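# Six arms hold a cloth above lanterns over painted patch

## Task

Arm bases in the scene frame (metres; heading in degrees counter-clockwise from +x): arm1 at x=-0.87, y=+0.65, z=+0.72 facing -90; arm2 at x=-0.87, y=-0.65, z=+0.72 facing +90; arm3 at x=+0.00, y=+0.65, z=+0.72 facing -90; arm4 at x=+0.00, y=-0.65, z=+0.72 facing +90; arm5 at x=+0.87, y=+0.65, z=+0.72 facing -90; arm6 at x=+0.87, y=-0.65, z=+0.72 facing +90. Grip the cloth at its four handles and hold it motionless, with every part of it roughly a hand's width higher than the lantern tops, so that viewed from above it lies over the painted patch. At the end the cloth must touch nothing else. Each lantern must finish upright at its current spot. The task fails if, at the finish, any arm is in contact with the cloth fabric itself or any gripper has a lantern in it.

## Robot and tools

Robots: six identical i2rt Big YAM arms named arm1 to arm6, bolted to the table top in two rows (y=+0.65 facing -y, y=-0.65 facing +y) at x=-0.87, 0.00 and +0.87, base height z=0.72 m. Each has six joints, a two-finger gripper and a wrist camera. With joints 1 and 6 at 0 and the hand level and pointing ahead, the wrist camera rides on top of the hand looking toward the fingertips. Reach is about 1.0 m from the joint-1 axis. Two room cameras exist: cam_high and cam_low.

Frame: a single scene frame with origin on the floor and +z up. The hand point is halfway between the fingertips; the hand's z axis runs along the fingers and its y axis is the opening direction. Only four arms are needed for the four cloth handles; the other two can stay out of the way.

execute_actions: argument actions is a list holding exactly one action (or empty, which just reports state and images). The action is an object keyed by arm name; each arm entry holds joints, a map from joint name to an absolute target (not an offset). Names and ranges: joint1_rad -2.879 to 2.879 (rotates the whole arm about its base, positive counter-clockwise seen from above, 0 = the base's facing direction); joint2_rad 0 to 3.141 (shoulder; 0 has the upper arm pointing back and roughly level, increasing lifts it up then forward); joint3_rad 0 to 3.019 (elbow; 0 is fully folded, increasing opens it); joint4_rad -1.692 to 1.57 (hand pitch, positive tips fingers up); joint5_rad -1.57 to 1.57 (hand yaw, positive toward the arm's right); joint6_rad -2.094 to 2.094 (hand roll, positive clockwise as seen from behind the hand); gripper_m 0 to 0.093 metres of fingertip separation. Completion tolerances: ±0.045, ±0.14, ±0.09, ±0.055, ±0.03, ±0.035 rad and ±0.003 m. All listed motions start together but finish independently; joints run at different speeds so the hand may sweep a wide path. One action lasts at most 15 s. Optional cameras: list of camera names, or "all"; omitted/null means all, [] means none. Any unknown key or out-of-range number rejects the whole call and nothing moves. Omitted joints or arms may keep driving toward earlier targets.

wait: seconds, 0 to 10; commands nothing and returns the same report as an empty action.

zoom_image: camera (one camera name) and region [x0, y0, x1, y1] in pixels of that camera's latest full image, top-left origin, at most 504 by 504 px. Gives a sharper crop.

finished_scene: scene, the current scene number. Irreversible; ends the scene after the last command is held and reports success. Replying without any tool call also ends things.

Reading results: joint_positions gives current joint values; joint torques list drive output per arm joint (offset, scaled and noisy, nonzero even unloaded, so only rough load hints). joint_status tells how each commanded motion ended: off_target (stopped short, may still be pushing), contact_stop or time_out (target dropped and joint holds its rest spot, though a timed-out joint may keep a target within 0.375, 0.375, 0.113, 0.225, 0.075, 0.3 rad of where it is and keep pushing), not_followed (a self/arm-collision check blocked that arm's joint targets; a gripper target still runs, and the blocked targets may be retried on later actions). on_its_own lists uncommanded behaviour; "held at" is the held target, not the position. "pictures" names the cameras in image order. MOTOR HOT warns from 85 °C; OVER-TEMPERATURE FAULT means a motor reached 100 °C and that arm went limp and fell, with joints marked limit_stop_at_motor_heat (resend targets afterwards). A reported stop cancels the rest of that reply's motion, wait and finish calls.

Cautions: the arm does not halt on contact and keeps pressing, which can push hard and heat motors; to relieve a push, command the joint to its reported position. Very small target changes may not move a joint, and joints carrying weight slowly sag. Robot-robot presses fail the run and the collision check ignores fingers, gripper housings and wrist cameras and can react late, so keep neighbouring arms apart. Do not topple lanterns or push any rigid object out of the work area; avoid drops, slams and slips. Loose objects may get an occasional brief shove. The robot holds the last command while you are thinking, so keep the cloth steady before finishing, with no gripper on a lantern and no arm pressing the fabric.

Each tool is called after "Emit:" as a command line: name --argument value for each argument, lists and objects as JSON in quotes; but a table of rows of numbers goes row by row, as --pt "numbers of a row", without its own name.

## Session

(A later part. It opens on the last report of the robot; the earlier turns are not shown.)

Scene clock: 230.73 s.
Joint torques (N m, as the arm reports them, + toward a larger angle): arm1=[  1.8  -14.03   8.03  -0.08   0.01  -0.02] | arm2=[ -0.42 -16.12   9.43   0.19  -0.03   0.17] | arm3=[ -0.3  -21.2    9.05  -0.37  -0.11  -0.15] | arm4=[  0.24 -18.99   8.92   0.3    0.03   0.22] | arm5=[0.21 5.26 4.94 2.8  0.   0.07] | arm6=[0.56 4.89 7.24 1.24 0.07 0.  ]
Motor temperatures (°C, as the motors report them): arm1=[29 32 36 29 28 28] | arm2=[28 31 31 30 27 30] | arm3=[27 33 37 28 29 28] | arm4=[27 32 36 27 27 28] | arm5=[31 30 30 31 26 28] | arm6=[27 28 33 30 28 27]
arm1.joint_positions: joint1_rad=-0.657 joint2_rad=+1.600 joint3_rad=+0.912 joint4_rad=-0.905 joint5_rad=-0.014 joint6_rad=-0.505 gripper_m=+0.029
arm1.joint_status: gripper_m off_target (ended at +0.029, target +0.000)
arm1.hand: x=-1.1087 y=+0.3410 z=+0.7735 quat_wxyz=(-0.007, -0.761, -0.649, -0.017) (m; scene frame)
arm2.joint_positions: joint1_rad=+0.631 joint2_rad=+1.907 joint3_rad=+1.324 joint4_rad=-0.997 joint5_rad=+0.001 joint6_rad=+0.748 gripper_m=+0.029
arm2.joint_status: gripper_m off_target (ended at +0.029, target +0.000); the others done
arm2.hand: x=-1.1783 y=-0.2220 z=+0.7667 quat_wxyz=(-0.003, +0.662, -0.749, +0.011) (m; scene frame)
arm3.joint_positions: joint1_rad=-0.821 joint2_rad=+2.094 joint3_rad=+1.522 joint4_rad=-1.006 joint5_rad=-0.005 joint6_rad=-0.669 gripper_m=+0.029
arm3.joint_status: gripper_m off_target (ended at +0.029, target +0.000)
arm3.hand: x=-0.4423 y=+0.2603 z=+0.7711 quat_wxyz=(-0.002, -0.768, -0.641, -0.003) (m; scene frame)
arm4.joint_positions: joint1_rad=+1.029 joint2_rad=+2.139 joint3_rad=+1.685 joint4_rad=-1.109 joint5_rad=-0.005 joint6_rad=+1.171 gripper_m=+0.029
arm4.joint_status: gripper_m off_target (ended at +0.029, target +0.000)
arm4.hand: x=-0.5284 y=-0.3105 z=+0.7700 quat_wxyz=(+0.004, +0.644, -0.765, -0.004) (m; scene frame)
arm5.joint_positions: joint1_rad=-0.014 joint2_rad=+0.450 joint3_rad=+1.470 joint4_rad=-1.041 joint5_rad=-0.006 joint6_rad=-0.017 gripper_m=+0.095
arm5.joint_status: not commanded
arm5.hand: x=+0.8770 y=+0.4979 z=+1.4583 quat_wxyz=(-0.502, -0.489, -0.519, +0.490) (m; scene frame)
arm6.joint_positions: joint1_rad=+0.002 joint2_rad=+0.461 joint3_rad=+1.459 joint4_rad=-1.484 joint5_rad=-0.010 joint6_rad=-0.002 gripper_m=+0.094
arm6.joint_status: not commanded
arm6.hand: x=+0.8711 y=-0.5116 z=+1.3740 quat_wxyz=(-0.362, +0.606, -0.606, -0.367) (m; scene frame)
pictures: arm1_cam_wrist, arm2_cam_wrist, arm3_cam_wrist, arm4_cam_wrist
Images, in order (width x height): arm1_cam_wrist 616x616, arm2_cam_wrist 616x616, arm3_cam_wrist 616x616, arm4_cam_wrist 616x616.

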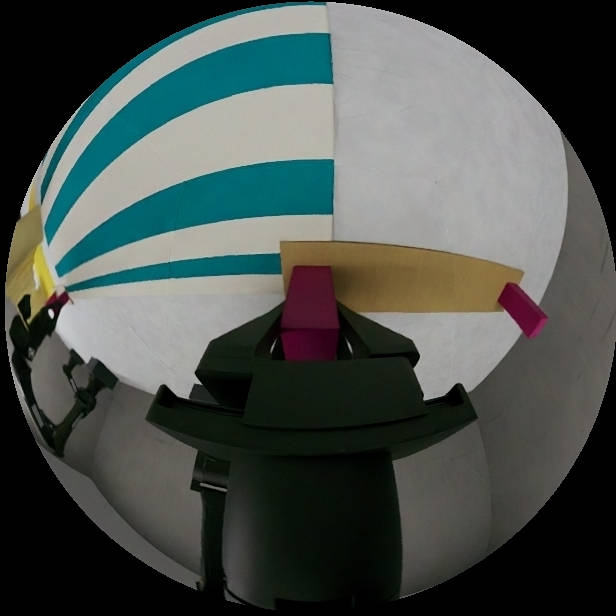

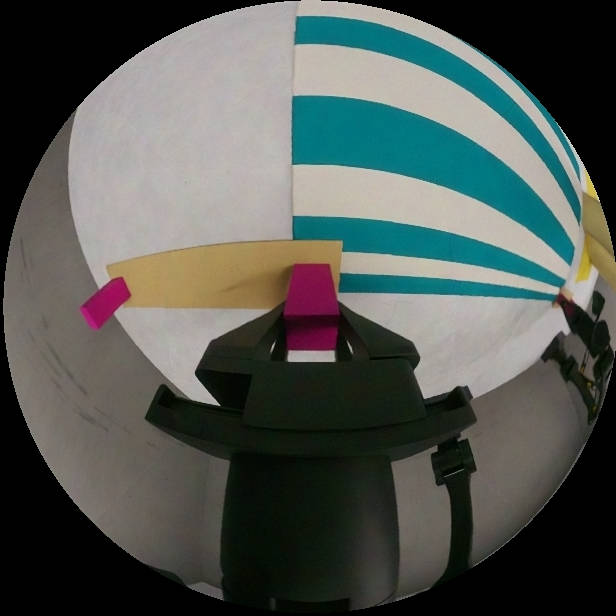

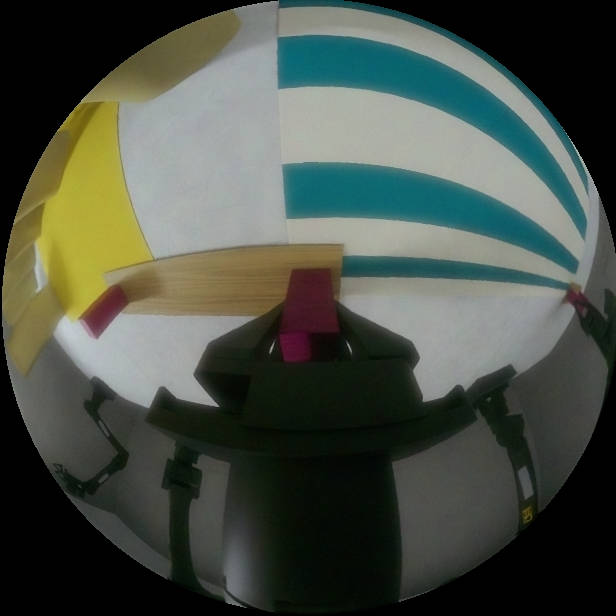

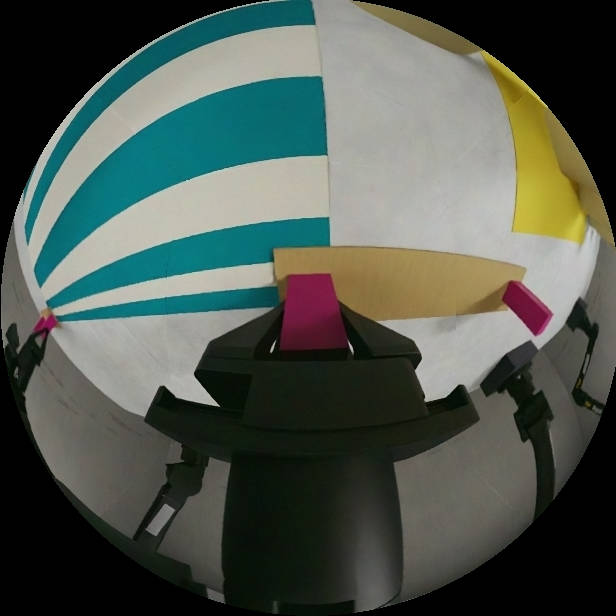

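Emit:
execute_actions --actions '[{"arm1":{"joints":{"joint2_rad":1.29,"joint3_rad":1.245,"joint4_rad":-1.385}},"arm2":{"joints":{"joint2_rad":1.645,"joint3_rad":1.63,"joint4_rad":-1.41}},"arm3":{"joints":{"joint2_rad":1.82,"joint3_rad":1.75,"joint4_rad":-1.36}},"arm4":{"joints":{"joint2_rad":1.925,"joint3_rad":1.985,"joint4_rad":-1.485}}}]' --cameras '["cam_high","cam_low","arm2_cam_wrist"]'

Scene clock: 280.07 s.
Joint torques (N m, as the arm reports them, + toward a larger angle): arm1=[  1.2  -11.09  10.58   0.33   0.34   0.  ] | arm2=[  0.25 -16.66  13.19   0.24  -0.29   0.13] | arm3=[ -0.12 -20.54  10.68  -0.42  -0.14  -0.16] | arm4=[  0.41 -19.09  11.59  -0.55   0.03   0.21] | arm5=[0.19 5.17 4.94 2.82 0.   0.07] | arm6=[0.38 4.97 7.23 1.26 0.07 0.01]
Motor temperatures (°C, as the motors report them): arm1=[29 32 36 29 28 28] | arm2=[28 31 31 30 27 30] | arm3=[27 34 38 28 29 28] | arm4=[27 34 36 27 27 28] | arm5=[31 30 30 31 26 28] | arm6=[27 28 33 30 28 27]
arm1.joint_positions: joint1_rad=-0.652 joint2_rad=+1.287 joint3_rad=+1.227 joint4_rad=-1.377 joint5_rad=-0.024 joint6_rad=-0.506 gripper_m=+0.029
arm1.joint_status: all done
arm1.hand: x=-1.1109 y=+0.3342 z=+1.0017 quat_wxyz=(-0.027, -0.757, -0.651, +0.059) (m; scene frame)
arm2.joint_positions: joint1_rad=+0.622 joint2_rad=+1.651 joint3_rad=+1.606 joint4_rad=-1.403 joint5_rad=+0.007 joint6_rad=+0.750 gripper_m=+0.029
arm2.joint_status: all done
arm2.hand: x=-1.1789 y=-0.2141 z=+0.9987 quat_wxyz=(-0.013, +0.658, -0.751, -0.055) (m; scene frame)
arm3.joint_positions: joint1_rad=-0.821 joint2_rad=+1.826 joint3_rad=+1.747 joint4_rad=-1.338 joint5_rad=-0.004 joint6_rad=-0.670 gripper_m=+0.029
arm3.joint_status: all done
arm3.hand: x=-0.4508 y=+0.2526 z=+1.0061 quat_wxyz=(-0.004, -0.765, -0.639, +0.078) (m; scene frame)
arm4.joint_positions: joint1_rad=+1.029 joint2_rad=+1.940 joint3_rad=+1.972 joint4_rad=-1.463 joint5_rad=-0.005 joint6_rad=+1.171 gripper_m=+0.029
arm4.joint_status: all done
arm4.hand: x=-0.5360 y=-0.3053 z=+0.9983 quat_wxyz=(+0.024, +0.642, -0.763, -0.067) (m; scene frame)
arm5.joint_positions: joint1_rad=-0.014 joint2_rad=+0.450 joint3_rad=+1.470 joint4_rad=-1.041 joint5_rad=-0.006 joint6_rad=-0.017 gripper_m=+0.095
arm5.joint_status: not commanded
arm5.hand: x=+0.8770 y=+0.4979 z=+1.4583 quat_wxyz=(-0.502, -0.489, -0.519, +0.490) (m; scene frame)
arm6.joint_positions: joint1_rad=+0.002 joint2_rad=+0.461 joint3_rad=+1.459 joint4_rad=-1.484 joint5_rad=-0.010 joint6_rad=-0.002 gripper_m=+0.094
arm6.joint_status: not commanded
arm6.hand: x=+0.8711 y=-0.5116 z=+1.3740 quat_wxyz=(-0.362, +0.606, -0.606, -0.367) (m; scene frame)
pictures: arm2_cam_wrist, cam_high, cam_low
Images, in order (width x height): arm2_cam_wrist 616x616, cam_high 672x504, cam_low 672x504.

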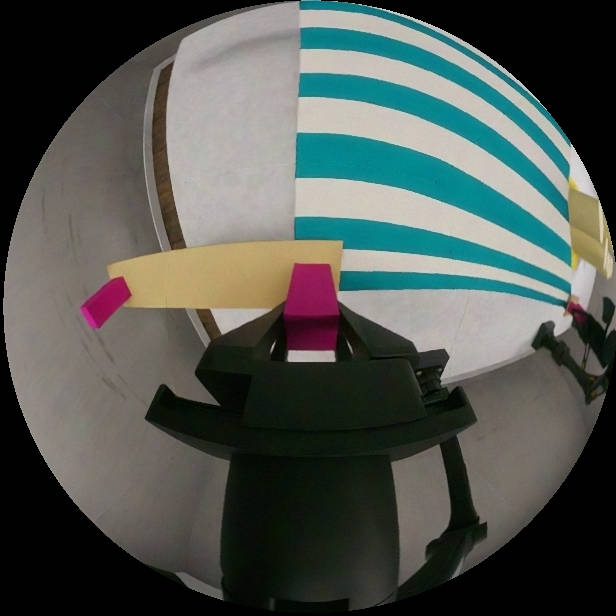

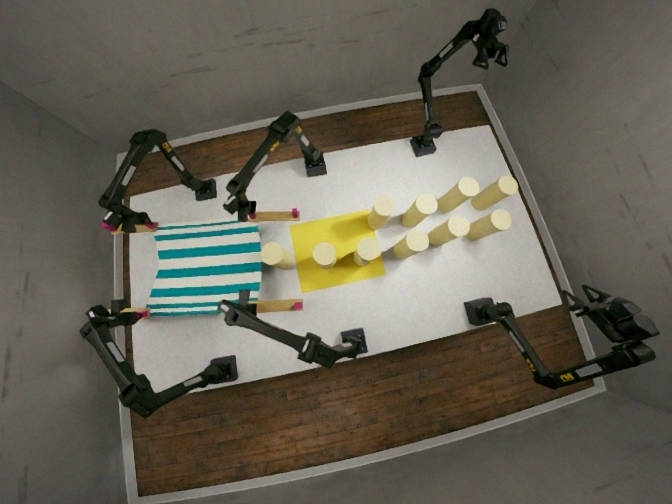

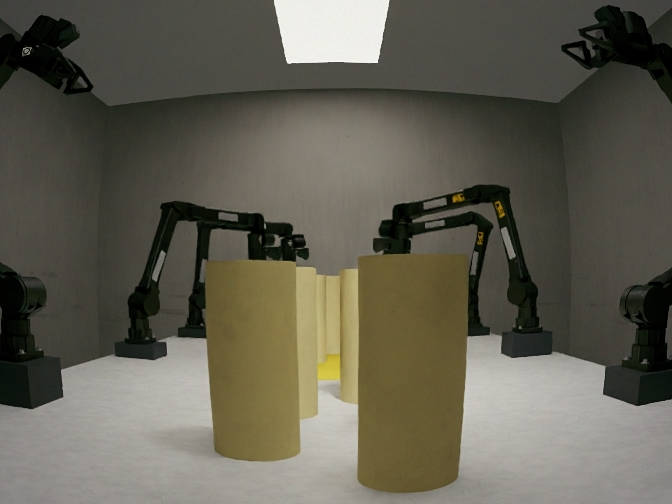

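Emit:
execute_actions --actions '[{"arm1":{"joints":{"joint2_rad":1.12,"joint3_rad":1.64,"joint4_rad":-1.555,"joint6_rad":-0.57}},"arm2":{"joints":{"joint2_rad":1.46,"joint3_rad":1.943,"joint4_rad":-1.51,"joint6_rad":0.82}},"arm3":{"joints":{"joint2_rad":1.632,"joint3_rad":2.13,"joint4_rad":-1.545,"joint6_rad":-0.74}},"arm4":{"joints":{"joint2_rad":1.74,"joint3_rad":2.28,"joint4_rad":-1.58,"joint6_rad":1.22}}}]' --cameras '["cam_high","cam_low"]'

Scene clock: 308.37 s.
Joint torques (N m, as the arm reports them, + toward a larger angle): arm1=[ 1.52 -8.28 11.15  1.18  0.39 -0.05] | arm2=[  0.76 -13.58  13.27   0.96  -0.4    0.17] | arm3=[ -0.19 -17.74  10.82   0.29  -0.17  -0.11] | arm4=[  0.4  -16.82  11.02   0.     0.     0.18] | arm5=[0.16 5.22 4.93 2.81 0.   0.07] | arm6=[ 0.51  4.91  7.2   1.26  0.07 -0.01]
Motor temperatures (°C, as the motors report them): arm1=[29 31 38 29 28 28] | arm2=[28 31 33 30 27 30] | arm3=[27 34 39 28 29 28] | arm4=[27 34 38 27 27 28] | arm5=[31 30 30 31 26 28] | arm6=[27 28 34 30 28 27]
arm1.joint_positions: joint1_rad=-0.651 joint2_rad=+1.116 joint3_rad=+1.614 joint4_rad=-1.552 joint5_rad=-0.024 joint6_rad=-0.558 gripper_m=+0.029
arm1.joint_status: all done
arm1.hand: x=-1.0998 y=+0.3504 z=+1.2242 quat_wxyz=(-0.059, -0.716, -0.652, +0.245) (m; scene frame)
arm2.joint_positions: joint1_rad=+0.618 joint2_rad=+1.469 joint3_rad=+1.914 joint4_rad=-1.508 joint5_rad=+0.010 joint6_rad=+0.804 gripper_m=+0.029
arm2.joint_status: all done
arm2.hand: x=-1.1700 y=-0.2247 z=+1.2213 quat_wxyz=(-0.027, +0.616, -0.748, -0.245) (m; scene frame)
arm3.joint_positions: joint1_rad=-0.821 joint2_rad=+1.648 joint3_rad=+2.121 joint4_rad=-1.523 joint5_rad=-0.004 joint6_rad=-0.736 gripper_m=+0.029
arm3.joint_status: all done
arm3.hand: x=-0.4352 y=+0.2661 z=+1.2628 quat_wxyz=(+0.000, -0.720, -0.644, +0.258) (m; scene frame)
arm4.joint_positions: joint1_rad=+1.029 joint2_rad=+1.758 joint3_rad=+2.267 joint4_rad=-1.559 joint5_rad=-0.004 joint6_rad=+1.211 gripper_m=+0.029
arm4.joint_status: all done
arm4.hand: x=-0.5163 y=-0.3176 z=+1.2334 quat_wxyz=(+0.084, +0.607, -0.751, -0.245) (m; scene frame)
arm5.joint_positions: joint1_rad=-0.014 joint2_rad=+0.450 joint3_rad=+1.470 joint4_rad=-1.041 joint5_rad=-0.006 joint6_rad=-0.017 gripper_m=+0.095
arm5.joint_status: not commanded
arm5.hand: x=+0.8770 y=+0.4979 z=+1.4583 quat_wxyz=(-0.502, -0.489, -0.519, +0.490) (m; scene frame)
arm6.joint_positions: joint1_rad=+0.002 joint2_rad=+0.461 joint3_rad=+1.459 joint4_rad=-1.484 joint5_rad=-0.010 joint6_rad=-0.002 gripper_m=+0.094
arm6.joint_status: not commanded
arm6.hand: x=+0.8711 y=-0.5116 z=+1.3740 quat_wxyz=(-0.362, +0.606, -0.606, -0.367) (m; scene frame)
pictures: cam_high, cam_low
Images, in order (width x height): cam_high 672x504, cam_low 672x504.

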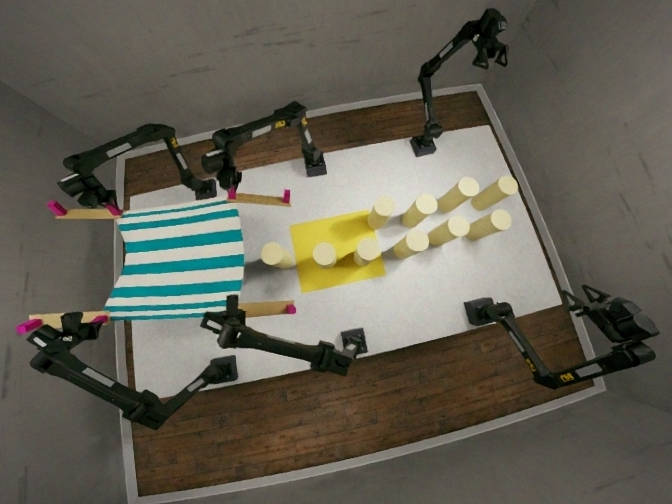

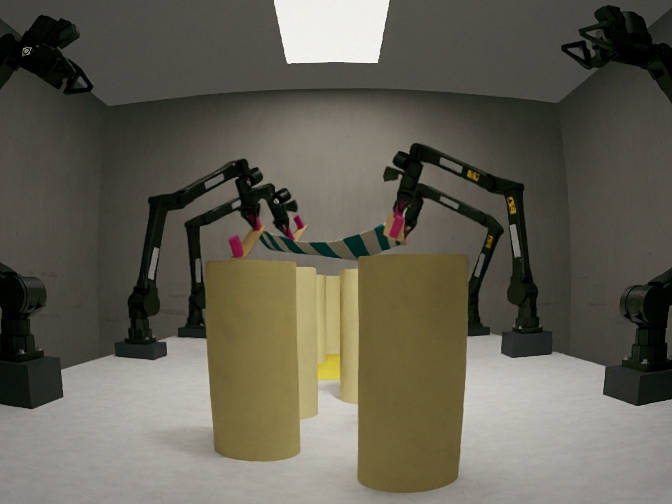

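Emit:
execute_actions --actions '[{"arm1":{"joints":{"joint1_rad":-0.095,"joint2_rad":1.0,"joint3_rad":1.565,"joint4_rad":-1.6,"joint6_rad":-0.01}},"arm2":{"joints":{"joint1_rad":0.2,"joint2_rad":1.127,"joint3_rad":1.64,"joint4_rad":-1.55,"joint6_rad":0.30}},"arm3":{"joints":{"joint1_rad":-0.53,"joint2_rad":1.278,"joint3_rad":1.755,"joint4_rad":-1.51,"joint6_rad":-0.505}},"arm4":{"joints":{"joint1_rad":0.73,"joint2_rad":1.24,"joint3_rad":1.725,"joint4_rad":-1.51,"joint6_rad":0.89}}}]' --cameras '["cam_high","cam_low"]'

Scene clock: 326.63 s.
Joint torques (N m, as the arm reports them, + toward a larger angle): arm1=[ 1.21 -7.31 10.56  1.06  0.41  0.09] | arm2=[ 0.83 -6.49 10.99  0.89 -0.47 -0.09] | arm3=[-0.63 -9.95 10.47  1.37 -0.23  0.08] | arm4=[-0.38 -9.24 10.46  1.15  0.05 -0.02] | arm5=[0.14 5.2  4.94 2.82 0.   0.07] | arm6=[0.51 4.9  7.22 1.25 0.06 0.  ]
Motor temperatures (°C, as the motors report them): arm1=[29 31 39 29 28 28] | arm2=[28 31 33 30 27 30] | arm3=[27 34 39 28 29 28] | arm4=[27 33 38 27 27 28] | arm5=[31 30 30 31 26 28] | arm6=[27 28 34 30 28 27]
arm1.joint_positions: joint1_rad=-0.097 joint2_rad=+1.007 joint3_rad=+1.542 joint4_rad=-1.597 joint5_rad=-0.024 joint6_rad=-0.015 gripper_m=+0.029
arm1.joint_status: all done
arm1.hand: x=-0.9043 y=+0.3248 z=+1.2240 quat_wxyz=(-0.178, -0.713, -0.655, +0.176) (m; scene frame)
arm2.joint_positions: joint1_rad=+0.192 joint2_rad=+1.129 joint3_rad=+1.636 joint4_rad=-1.543 joint5_rad=+0.012 joint6_rad=+0.307 gripper_m=+0.029
arm2.joint_status: all done
arm2.hand: x=-0.9437 y=-0.2734 z=+1.2364 quat_wxyz=(-0.143, +0.640, -0.722, -0.219) (m; scene frame)
arm3.joint_positions: joint1_rad=-0.533 joint2_rad=+1.281 joint3_rad=+1.751 joint4_rad=-1.512 joint5_rad=+0.000 joint6_rad=-0.517 gripper_m=+0.029
arm3.joint_status: all done
arm3.hand: x=-0.2350 y=+0.2749 z=+1.2722 quat_wxyz=(-0.063, -0.697, -0.668, +0.254) (m; scene frame)
arm4.joint_positions: joint1_rad=+0.721 joint2_rad=+1.256 joint3_rad=+1.723 joint4_rad=-1.519 joint5_rad=-0.007 joint6_rad=+0.906 gripper_m=+0.029
arm4.joint_status: all done
arm4.hand: x=-0.2751 y=-0.3179 z=+1.2397 quat_wxyz=(+0.007, +0.607, -0.752, -0.257) (m; scene frame)
arm5.joint_positions: joint1_rad=-0.014 joint2_rad=+0.450 joint3_rad=+1.470 joint4_rad=-1.041 joint5_rad=-0.006 joint6_rad=-0.017 gripper_m=+0.095
arm5.joint_status: not commanded
arm5.hand: x=+0.8770 y=+0.4979 z=+1.4583 quat_wxyz=(-0.502, -0.489, -0.519, +0.490) (m; scene frame)
arm6.joint_positions: joint1_rad=+0.002 joint2_rad=+0.461 joint3_rad=+1.459 joint4_rad=-1.484 joint5_rad=-0.010 joint6_rad=-0.002 gripper_m=+0.094
arm6.joint_status: not commanded
arm6.hand: x=+0.8711 y=-0.5116 z=+1.3740 quat_wxyz=(-0.362, +0.606, -0.606, -0.367) (m; scene frame)
pictures: cam_high, cam_low
Images, in order (width x height): cam_high 672x504, cam_low 672x504.

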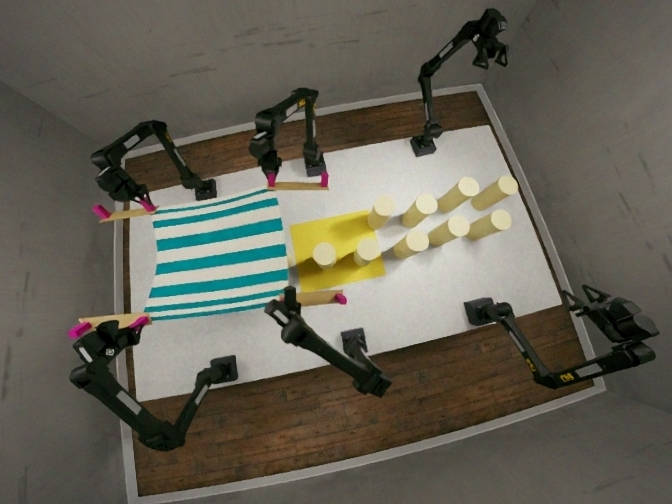

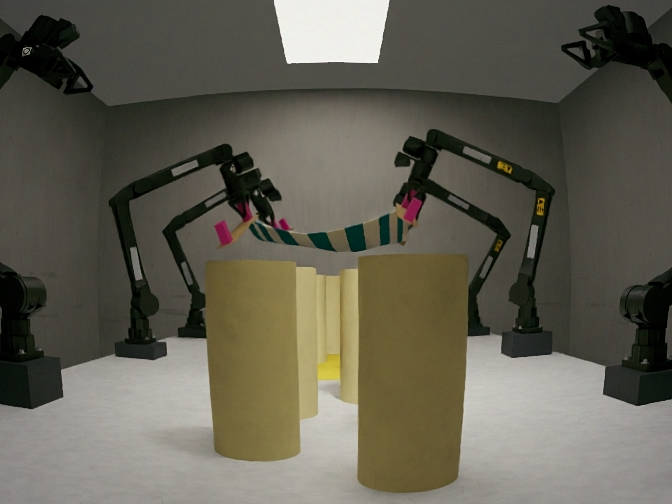

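Emit:
execute_actions --actions '[{"arm1":{"joints":{"joint1_rad":0.445,"joint2_rad":1.134,"joint3_rad":1.65,"joint4_rad":-1.54,"joint6_rad":0.55}},"arm2":{"joints":{"joint1_rad":-0.372,"joint2_rad":1.127,"joint3_rad":1.64,"joint4_rad":-1.55,"joint6_rad":-0.41}},"arm3":{"joints":{"joint1_rad":-0.072,"joint2_rad":1.13,"joint3_rad":1.635,"joint4_rad":-1.55,"joint6_rad":-0.03}},"arm4":{"joints":{"joint1_rad":0.212,"joint2_rad":1.045,"joint3_rad":1.585,"joint4_rad":-1.58,"joint6_rad":0.27}}}]' --cameras '["cam_high","cam_low"]'

Scene clock: 343.87 s.
Joint torques (N m, as the arm reports them, + toward a larger angle): arm1=[  1.5  -11.12  12.66   1.63   0.38   0.14] | arm2=[ 0.52 -6.18 10.99  0.86 -0.41 -0.05] | arm3=[ 0.6  -7.61 10.64  0.57 -0.31  0.06] | arm4=[-1.65 -5.28  9.91  0.31  0.08 -0.02] | arm5=[ 0.24  5.25  4.92  2.82 -0.01  0.07] | arm6=[0.48 4.8  7.21 1.27 0.06 0.01]
Motor temperatures (°C, as the motors report them): arm1=[29 31 39 29 28 28] | arm2=[28 30 33 30 27 30] | arm3=[27 33 39 28 29 28] | arm4=[27 32 38 27 27 28] | arm5=[31 30 30 31 26 28] | arm6=[27 28 34 30 28 27]
arm1.joint_positions: joint1_rad=+0.440 joint2_rad=+1.156 joint3_rad=+1.603 joint4_rad=-1.551 joint5_rad=-0.022 joint6_rad=+0.544 gripper_m=+0.029
arm1.joint_status: all done
arm1.hand: x=-0.7086 y=+0.2997 z=+1.2089 quat_wxyz=(-0.227, -0.723, -0.650, +0.052) (m; scene frame)
arm2.joint_positions: joint1_rad=-0.376 joint2_rad=+1.130 joint3_rad=+1.636 joint4_rad=-1.543 joint5_rad=+0.009 joint6_rad=-0.403 gripper_m=+0.029
arm2.joint_status: all done
arm2.hand: x=-0.7320 y=-0.2946 z=+1.2382 quat_wxyz=(-0.247, +0.690, -0.674, -0.092) (m; scene frame)
arm3.joint_positions: joint1_rad=-0.083 joint2_rad=+1.135 joint3_rad=+1.628 joint4_rad=-1.533 joint5_rad=+0.002 joint6_rad=-0.042 gripper_m=+0.029
arm3.joint_status: all done
arm3.hand: x=-0.0424 y=+0.2680 z=+1.2696 quat_wxyz=(-0.170, -0.705, -0.658, +0.201) (m; scene frame)
arm4.joint_positions: joint1_rad=+0.223 joint2_rad=+1.047 joint3_rad=+1.585 joint4_rad=-1.563 joint5_rad=-0.008 joint6_rad=+0.289 gripper_m=+0.029
arm4.joint_status: all done
arm4.hand: x=-0.0666 y=-0.3099 z=+1.2473 quat_wxyz=(-0.135, +0.648, -0.712, -0.234) (m; scene frame)
arm5.joint_positions: joint1_rad=-0.014 joint2_rad=+0.450 joint3_rad=+1.470 joint4_rad=-1.041 joint5_rad=-0.006 joint6_rad=-0.017 gripper_m=+0.095
arm5.joint_status: not commanded
arm5.hand: x=+0.8770 y=+0.4979 z=+1.4583 quat_wxyz=(-0.502, -0.489, -0.519, +0.490) (m; scene frame)
arm6.joint_positions: joint1_rad=+0.002 joint2_rad=+0.461 joint3_rad=+1.459 joint4_rad=-1.484 joint5_rad=-0.010 joint6_rad=-0.002 gripper_m=+0.094
arm6.joint_status: not commanded
arm6.hand: x=+0.8711 y=-0.5116 z=+1.3740 quat_wxyz=(-0.362, +0.606, -0.606, -0.367) (m; scene frame)
pictures: cam_high, cam_low
Images, in order (width x height): cam_high 672x504, cam_low 672x504.

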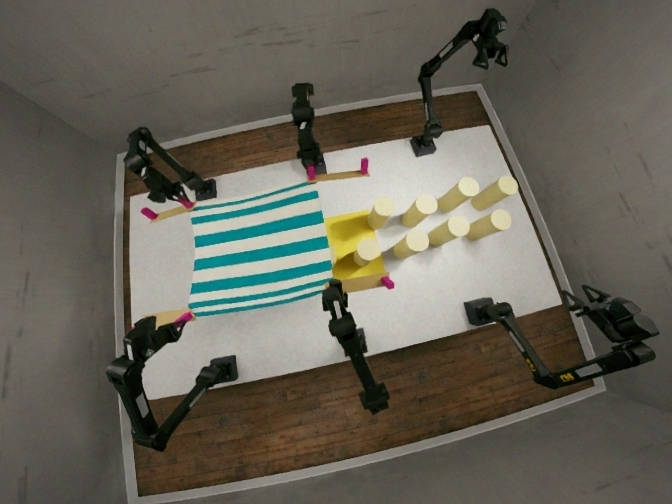

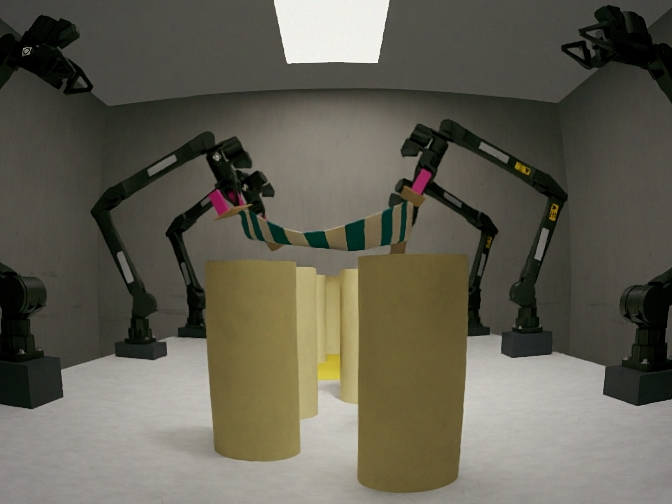

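Emit:
execute_actions --actions '[{"arm1":{"joints":{"joint1_rad":0.784,"joint2_rad":1.455,"joint3_rad":1.945,"joint4_rad":-1.495,"joint6_rad":0.885}},"arm2":{"joints":{"joint1_rad":-0.788,"joint2_rad":1.39,"joint3_rad":1.875,"joint4_rad":-1.5,"joint6_rad":-0.87}},"arm3":{"joints":{"joint1_rad":0.428,"joint2_rad":1.185,"joint3_rad":1.70,"joint4_rad":-1.53,"joint6_rad":0.52}},"arm4":{"joints":{"joint1_rad":-0.397,"joint6_rad":-0.435}}}]' --cameras '["cam_high","cam_low"]'

Scene clock: 357.53 s.
Joint torques (N m, as the arm reports them, + toward a larger angle): arm1=[  0.6  -17.57  13.48   1.44   0.31   0.1 ] | arm2=[  0.67 -14.15  17.07   1.22  -0.27  -0.06] | arm3=[ 0.47 -8.9  15.2   1.3  -0.23  0.03] | arm4=[-1.74 -5.26  9.82  0.29  0.12 -0.02] | arm5=[ 0.22  5.26  4.94  2.8  -0.01  0.07] | arm6=[0.56 4.85 7.14 1.22 0.08 0.  ]
Motor temperatures (°C, as the motors report them): arm1=[29 31 40 29 28 28] | arm2=[28 30 33 30 27 30] | arm3=[27 33 40 28 29 28] | arm4=[27 31 38 27 27 28] | arm5=[31 30 30 31 26 28] | arm6=[27 28 34 30 28 27]
arm1.joint_positions: joint1_rad=+0.790 joint2_rad=+1.486 joint3_rad=+1.889 joint4_rad=-1.502 joint5_rad=-0.019 joint6_rad=+0.879 gripper_m=+0.029
arm1.joint_status: all done
arm1.hand: x=-0.5047 y=+0.2824 z=+1.2052 quat_wxyz=(-0.235, -0.718, -0.655, -0.025) (m; scene frame)
arm2.joint_positions: joint1_rad=-0.794 joint2_rad=+1.417 joint3_rad=+1.804 joint4_rad=-1.507 joint5_rad=+0.004 joint6_rad=-0.861 gripper_m=+0.029
arm2.joint_status: all done
arm2.hand: x=-0.5215 y=-0.3057 z=+1.2030 quat_wxyz=(-0.225, +0.710, -0.667, +0.018) (m; scene frame)
arm3.joint_positions: joint1_rad=+0.417 joint2_rad=+1.195 joint3_rad=+1.648 joint4_rad=-1.533 joint5_rad=+0.001 joint6_rad=+0.508 gripper_m=+0.029
arm3.joint_status: all done
arm3.hand: x=+0.1541 y=+0.2750 z=+1.2560 quat_wxyz=(-0.229, -0.725, -0.644, +0.082) (m; scene frame)
arm4.joint_positions: joint1_rad=-0.384 joint2_rad=+1.047 joint3_rad=+1.585 joint4_rad=-1.563 joint5_rad=-0.011 joint6_rad=-0.417 gripper_m=+0.029
arm4.joint_status: all done
arm4.hand: x=+0.1393 y=-0.3318 z=+1.2467 quat_wxyz=(-0.248, +0.683, -0.679, -0.103) (m; scene frame)
arm5.joint_positions: joint1_rad=-0.014 joint2_rad=+0.450 joint3_rad=+1.470 joint4_rad=-1.041 joint5_rad=-0.006 joint6_rad=-0.017 gripper_m=+0.095
arm5.joint_status: not commanded
arm5.hand: x=+0.8770 y=+0.4979 z=+1.4583 quat_wxyz=(-0.502, -0.489, -0.519, +0.490) (m; scene frame)
arm6.joint_positions: joint1_rad=+0.002 joint2_rad=+0.461 joint3_rad=+1.459 joint4_rad=-1.484 joint5_rad=-0.010 joint6_rad=-0.002 gripper_m=+0.094
arm6.joint_status: not commanded
arm6.hand: x=+0.8711 y=-0.5116 z=+1.3740 quat_wxyz=(-0.362, +0.606, -0.606, -0.367) (m; scene frame)
pictures: cam_high, cam_low
Images, in order (width x height): cam_high 672x504, cam_low 672x504.

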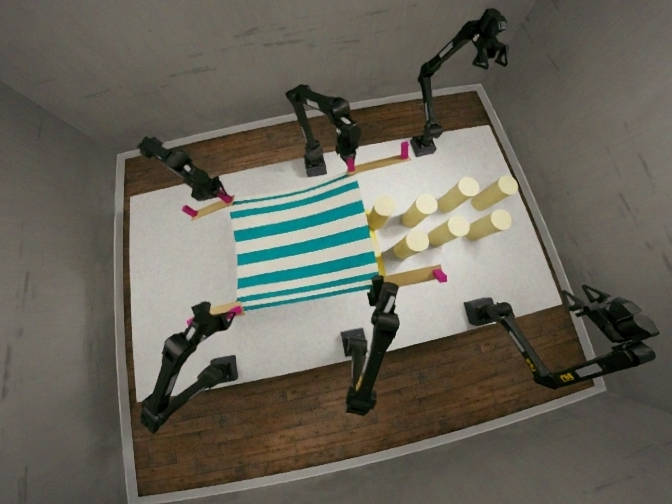

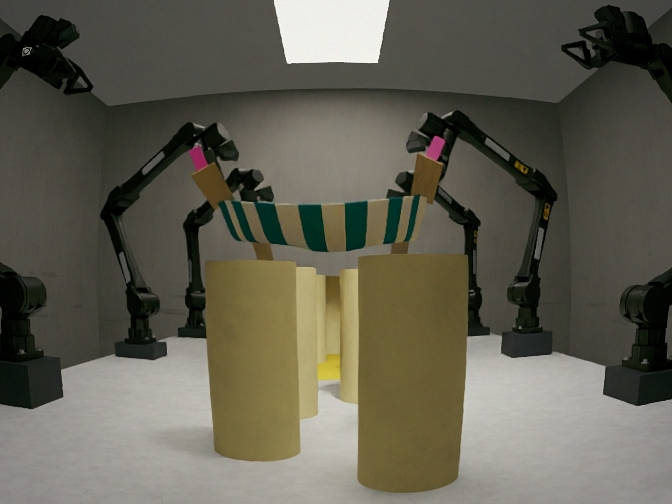

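Emit:
execute_actions --actions '[{"arm1":{"joints":{"joint1_rad":0.95,"joint2_rad":1.80,"joint3_rad":2.285,"joint4_rad":-1.467,"joint6_rad":1.035}},"arm2":{"joints":{"joint1_rad":-1.016,"joint2_rad":1.685,"joint3_rad":2.115,"joint4_rad":-1.41,"joint6_rad":-1.11}},"arm3":{"joints":{"joint1_rad":0.765,"joint2_rad":1.42,"joint3_rad":1.70,"joint4_rad":-1.39,"joint6_rad":0.82}},"arm4":{"joints":{"joint1_rad":-0.793,"joint2_rad":1.335,"joint3_rad":1.705,"joint4_rad":-1.47,"joint6_rad":-0.84}}}]' --cameras '["cam_high","cam_low"]'

Scene clock: 390.00 s.
Joint torques (N m, as the arm reports them, + toward a larger angle): arm1=[  0.64 -23.99  13.6    0.99   0.17   0.08] | arm2=[  0.52 -20.51  16.1    1.01  -0.07  -0.06] | arm3=[ -0.3  -14.72  13.58   1.76  -0.55   0.03] | arm4=[ -1.06 -10.42  14.     1.39   0.4    0.  ] | arm5=[0.15 5.19 4.94 2.81 0.   0.07] | arm6=[0.59 4.89 7.17 1.23 0.06 0.  ]
Motor temperatures (°C, as the motors report them): arm1=[29 32 42 29 28 28] | arm2=[28 31 37 30 27 30] | arm3=[27 32 44 28 29 28] | arm4=[27 31 38 27 27 28] | arm5=[31 30 30 31 26 28] | arm6=[27 28 34 30 28 27]
arm1.joint_positions: joint1_rad=+0.955 joint2_rad=+1.839 joint3_rad=+2.229 joint4_rad=-1.459 joint5_rad=-0.016 joint6_rad=+1.028 gripper_m=+0.029
arm1.joint_status: all done
arm1.hand: x=-0.3368 y=+0.2669 z=+1.1695 quat_wxyz=(-0.243, -0.710, -0.658, -0.062) (m; scene frame)
arm2.joint_positions: joint1_rad=-1.019 joint2_rad=+1.719 joint3_rad=+2.058 joint4_rad=-1.409 joint5_rad=-0.001 joint6_rad=-1.100 gripper_m=+0.029
arm2.joint_status: all done
arm2.hand: x=-0.3420 y=-0.3240 z=+1.1735 quat_wxyz=(-0.240, +0.711, -0.657, +0.073) (m; scene frame)
arm3.joint_positions: joint1_rad=+0.757 joint2_rad=+1.435 joint3_rad=+1.670 joint4_rad=-1.407 joint5_rad=+0.011 joint6_rad=+0.808 gripper_m=+0.029
arm3.joint_status: all done
arm3.hand: x=+0.3353 y=+0.2723 z=+1.1750 quat_wxyz=(-0.198, -0.721, -0.664, +0.010) (m; scene frame)
arm4.joint_positions: joint1_rad=-0.785 joint2_rad=+1.342 joint3_rad=+1.666 joint4_rad=-1.491 joint5_rad=-0.020 joint6_rad=-0.824 gripper_m=+0.029
arm4.joint_status: all done
arm4.hand: x=+0.3341 y=-0.3316 z=+1.1787 quat_wxyz=(-0.200, +0.697, -0.688, -0.004) (m; scene frame)
arm5.joint_positions: joint1_rad=-0.014 joint2_rad=+0.450 joint3_rad=+1.470 joint4_rad=-1.041 joint5_rad=-0.006 joint6_rad=-0.017 gripper_m=+0.095
arm5.joint_status: not commanded
arm5.hand: x=+0.8770 y=+0.4979 z=+1.4583 quat_wxyz=(-0.502, -0.489, -0.519, +0.490) (m; scene frame)
arm6.joint_positions: joint1_rad=+0.002 joint2_rad=+0.461 joint3_rad=+1.459 joint4_rad=-1.484 joint5_rad=-0.010 joint6_rad=-0.002 gripper_m=+0.094
arm6.joint_status: not commanded
arm6.hand: x=+0.8711 y=-0.5116 z=+1.3740 quat_wxyz=(-0.362, +0.606, -0.606, -0.367) (m; scene frame)
pictures: cam_high, cam_low
Images, in order (width x height): cam_high 672x504, cam_low 672x504.

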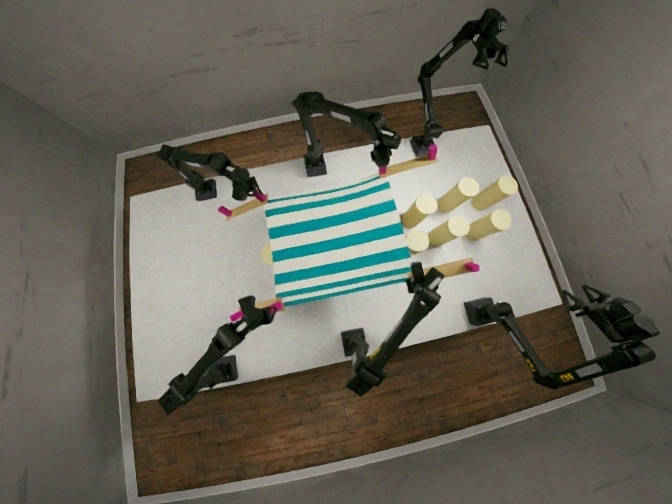

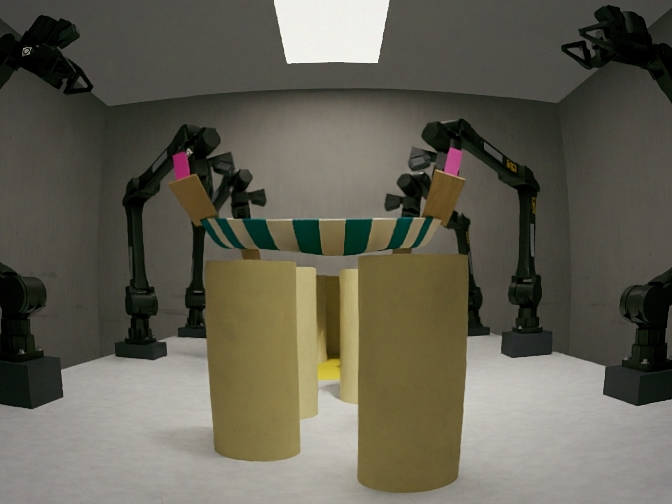

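Emit:
zoom_image --camera "cam_low" --region '[160, 140, 500, 390]'

Region (160, 140, 500, 390) of cam_low's 672x504 image, scaled by 1.482, with more detail than that image has; it fills the top 371 rows of this view, and the rest is white.

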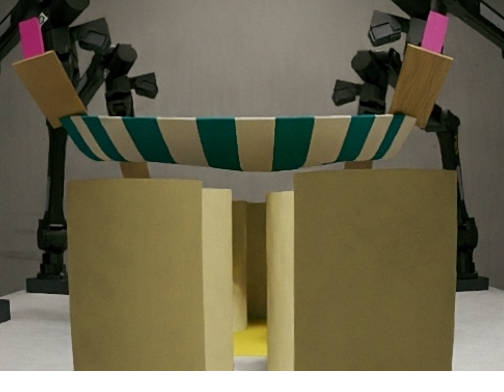

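Emit:
execute_actions --actions '[{"arm1":{"joints":{"joint4_rad":-1.505}},"arm2":{"joints":{"joint4_rad":-1.455}},"arm3":{"joints":{"joint2_rad":1.455,"joint3_rad":1.645}},"arm4":{"joints":{"joint2_rad":1.365,"joint3_rad":1.64}}}]' --cameras '["cam_high","cam_low"]'

Emit:
zoom_image --camera "cam_low" --region '[160, 140, 500, 390]'

Scene clock: 425.50 s.
Joint torques (N m, as the arm reports them, + toward a larger angle): arm1=[  0.52 -24.03  13.62   0.21   0.18   0.09] | arm2=[  0.36 -20.32  16.08   0.22  -0.08  -0.07] | arm3=[ -0.03 -13.07  10.91   1.56  -0.55   0.02] | arm4=[ -1.15 -10.04  10.69   1.24   0.46   0.02] | arm5=[0.22 5.25 4.91 2.83 0.   0.08] | arm6=[ 0.5   4.84  7.2   1.24  0.05 -0.01]
Motor temperatures (°C, as the motors report them): arm1=[29 34 43 29 28 28] | arm2=[28 32 37 30 27 30] | arm3=[27 33 44 28 30 28] | arm4=[27 31 42 27 27 28] | arm5=[31 30 30 31 26 28] | arm6=[27 28 34 30 28 27]
arm1.joint_positions: joint1_rad=+0.955 joint2_rad=+1.839 joint3_rad=+2.229 joint4_rad=-1.484 joint5_rad=-0.016 joint6_rad=+1.028 gripper_m=+0.029
arm1.joint_status: all done
arm1.hand: x=-0.3412 y=+0.2700 z=+1.1666 quat_wxyz=(-0.232, -0.712, -0.660, -0.060) (m; scene frame)
arm2.joint_positions: joint1_rad=-1.019 joint2_rad=+1.719 joint3_rad=+2.058 joint4_rad=-1.431 joint5_rad=-0.001 joint6_rad=-1.100 gripper_m=+0.029
arm2.joint_status: all done
arm2.hand: x=-0.3461 y=-0.3266 z=+1.1709 quat_wxyz=(-0.230, +0.713, -0.659, +0.070) (m; scene frame)
arm3.joint_positions: joint1_rad=+0.756 joint2_rad=+1.452 joint3_rad=+1.641 joint4_rad=-1.406 joint5_rad=+0.011 joint6_rad=+0.809 gripper_m=+0.029
arm3.joint_status: all done
arm3.hand: x=+0.3352 y=+0.2719 z=+1.1536 quat_wxyz=(-0.176, -0.724, -0.667, +0.009) (m; scene frame)
arm4.joint_positions: joint1_rad=-0.785 joint2_rad=+1.372 joint3_rad=+1.640 joint4_rad=-1.489 joint5_rad=-0.022 joint6_rad=-0.824 gripper_m=+0.029
arm4.joint_status: all done
arm4.hand: x=+0.3376 y=-0.3278 z=+1.1534 quat_wxyz=(-0.173, +0.701, -0.692, -0.006) (m; scene frame)
arm5.joint_positions: joint1_rad=-0.014 joint2_rad=+0.450 joint3_rad=+1.470 joint4_rad=-1.041 joint5_rad=-0.006 joint6_rad=-0.017 gripper_m=+0.095
arm5.joint_status: not commanded
arm5.hand: x=+0.8770 y=+0.4979 z=+1.4583 quat_wxyz=(-0.502, -0.489, -0.519, +0.490) (m; scene frame)
arm6.joint_positions: joint1_rad=+0.002 joint2_rad=+0.461 joint3_rad=+1.459 joint4_rad=-1.484 joint5_rad=-0.010 joint6_rad=-0.002 gripper_m=+0.094
arm6.joint_status: not commanded
arm6.hand: x=+0.8711 y=-0.5116 z=+1.3740 quat_wxyz=(-0.362, +0.606, -0.606, -0.367) (m; scene frame)
pictures: cam_high, cam_low
Images, in order (width x height): cam_high 672x504, cam_low 672x504.

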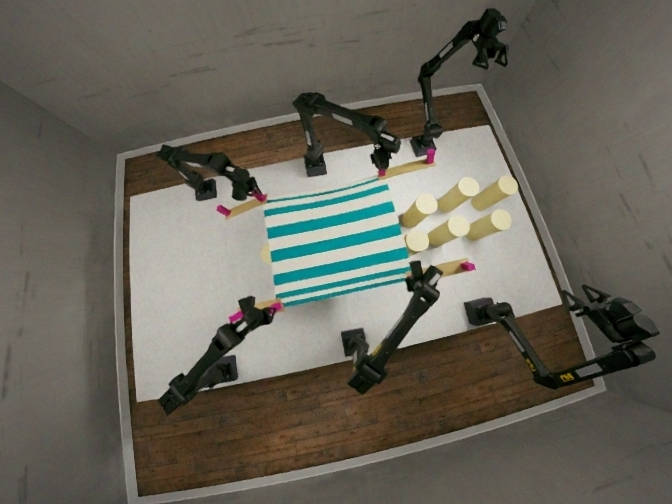

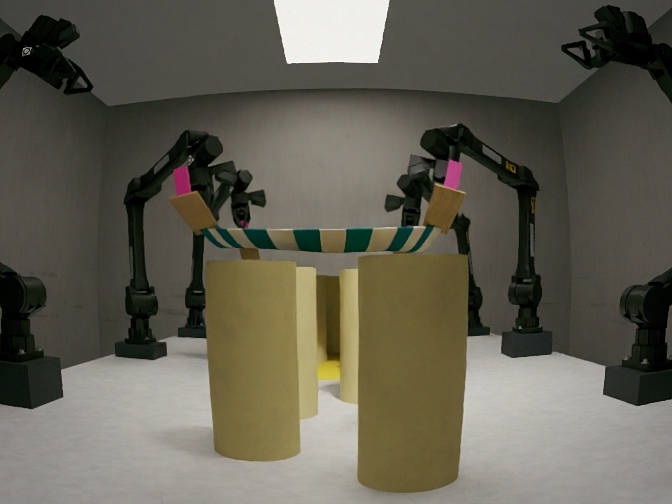

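Region (160, 140, 500, 390) of cam_low's 672x504 image, scaled by 1.482, with more detail than that image has; it fills the top 371 rows of this view, and the rest is white.

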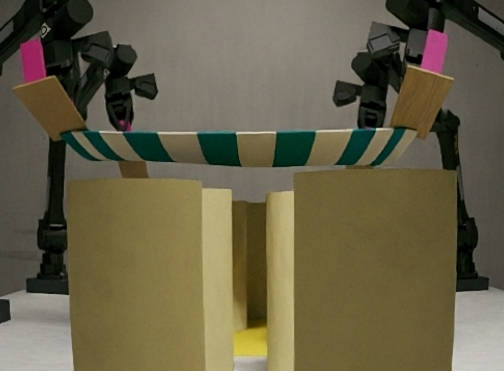

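Emit:
finished_scene --scene 1

The scene is finished: the task was done.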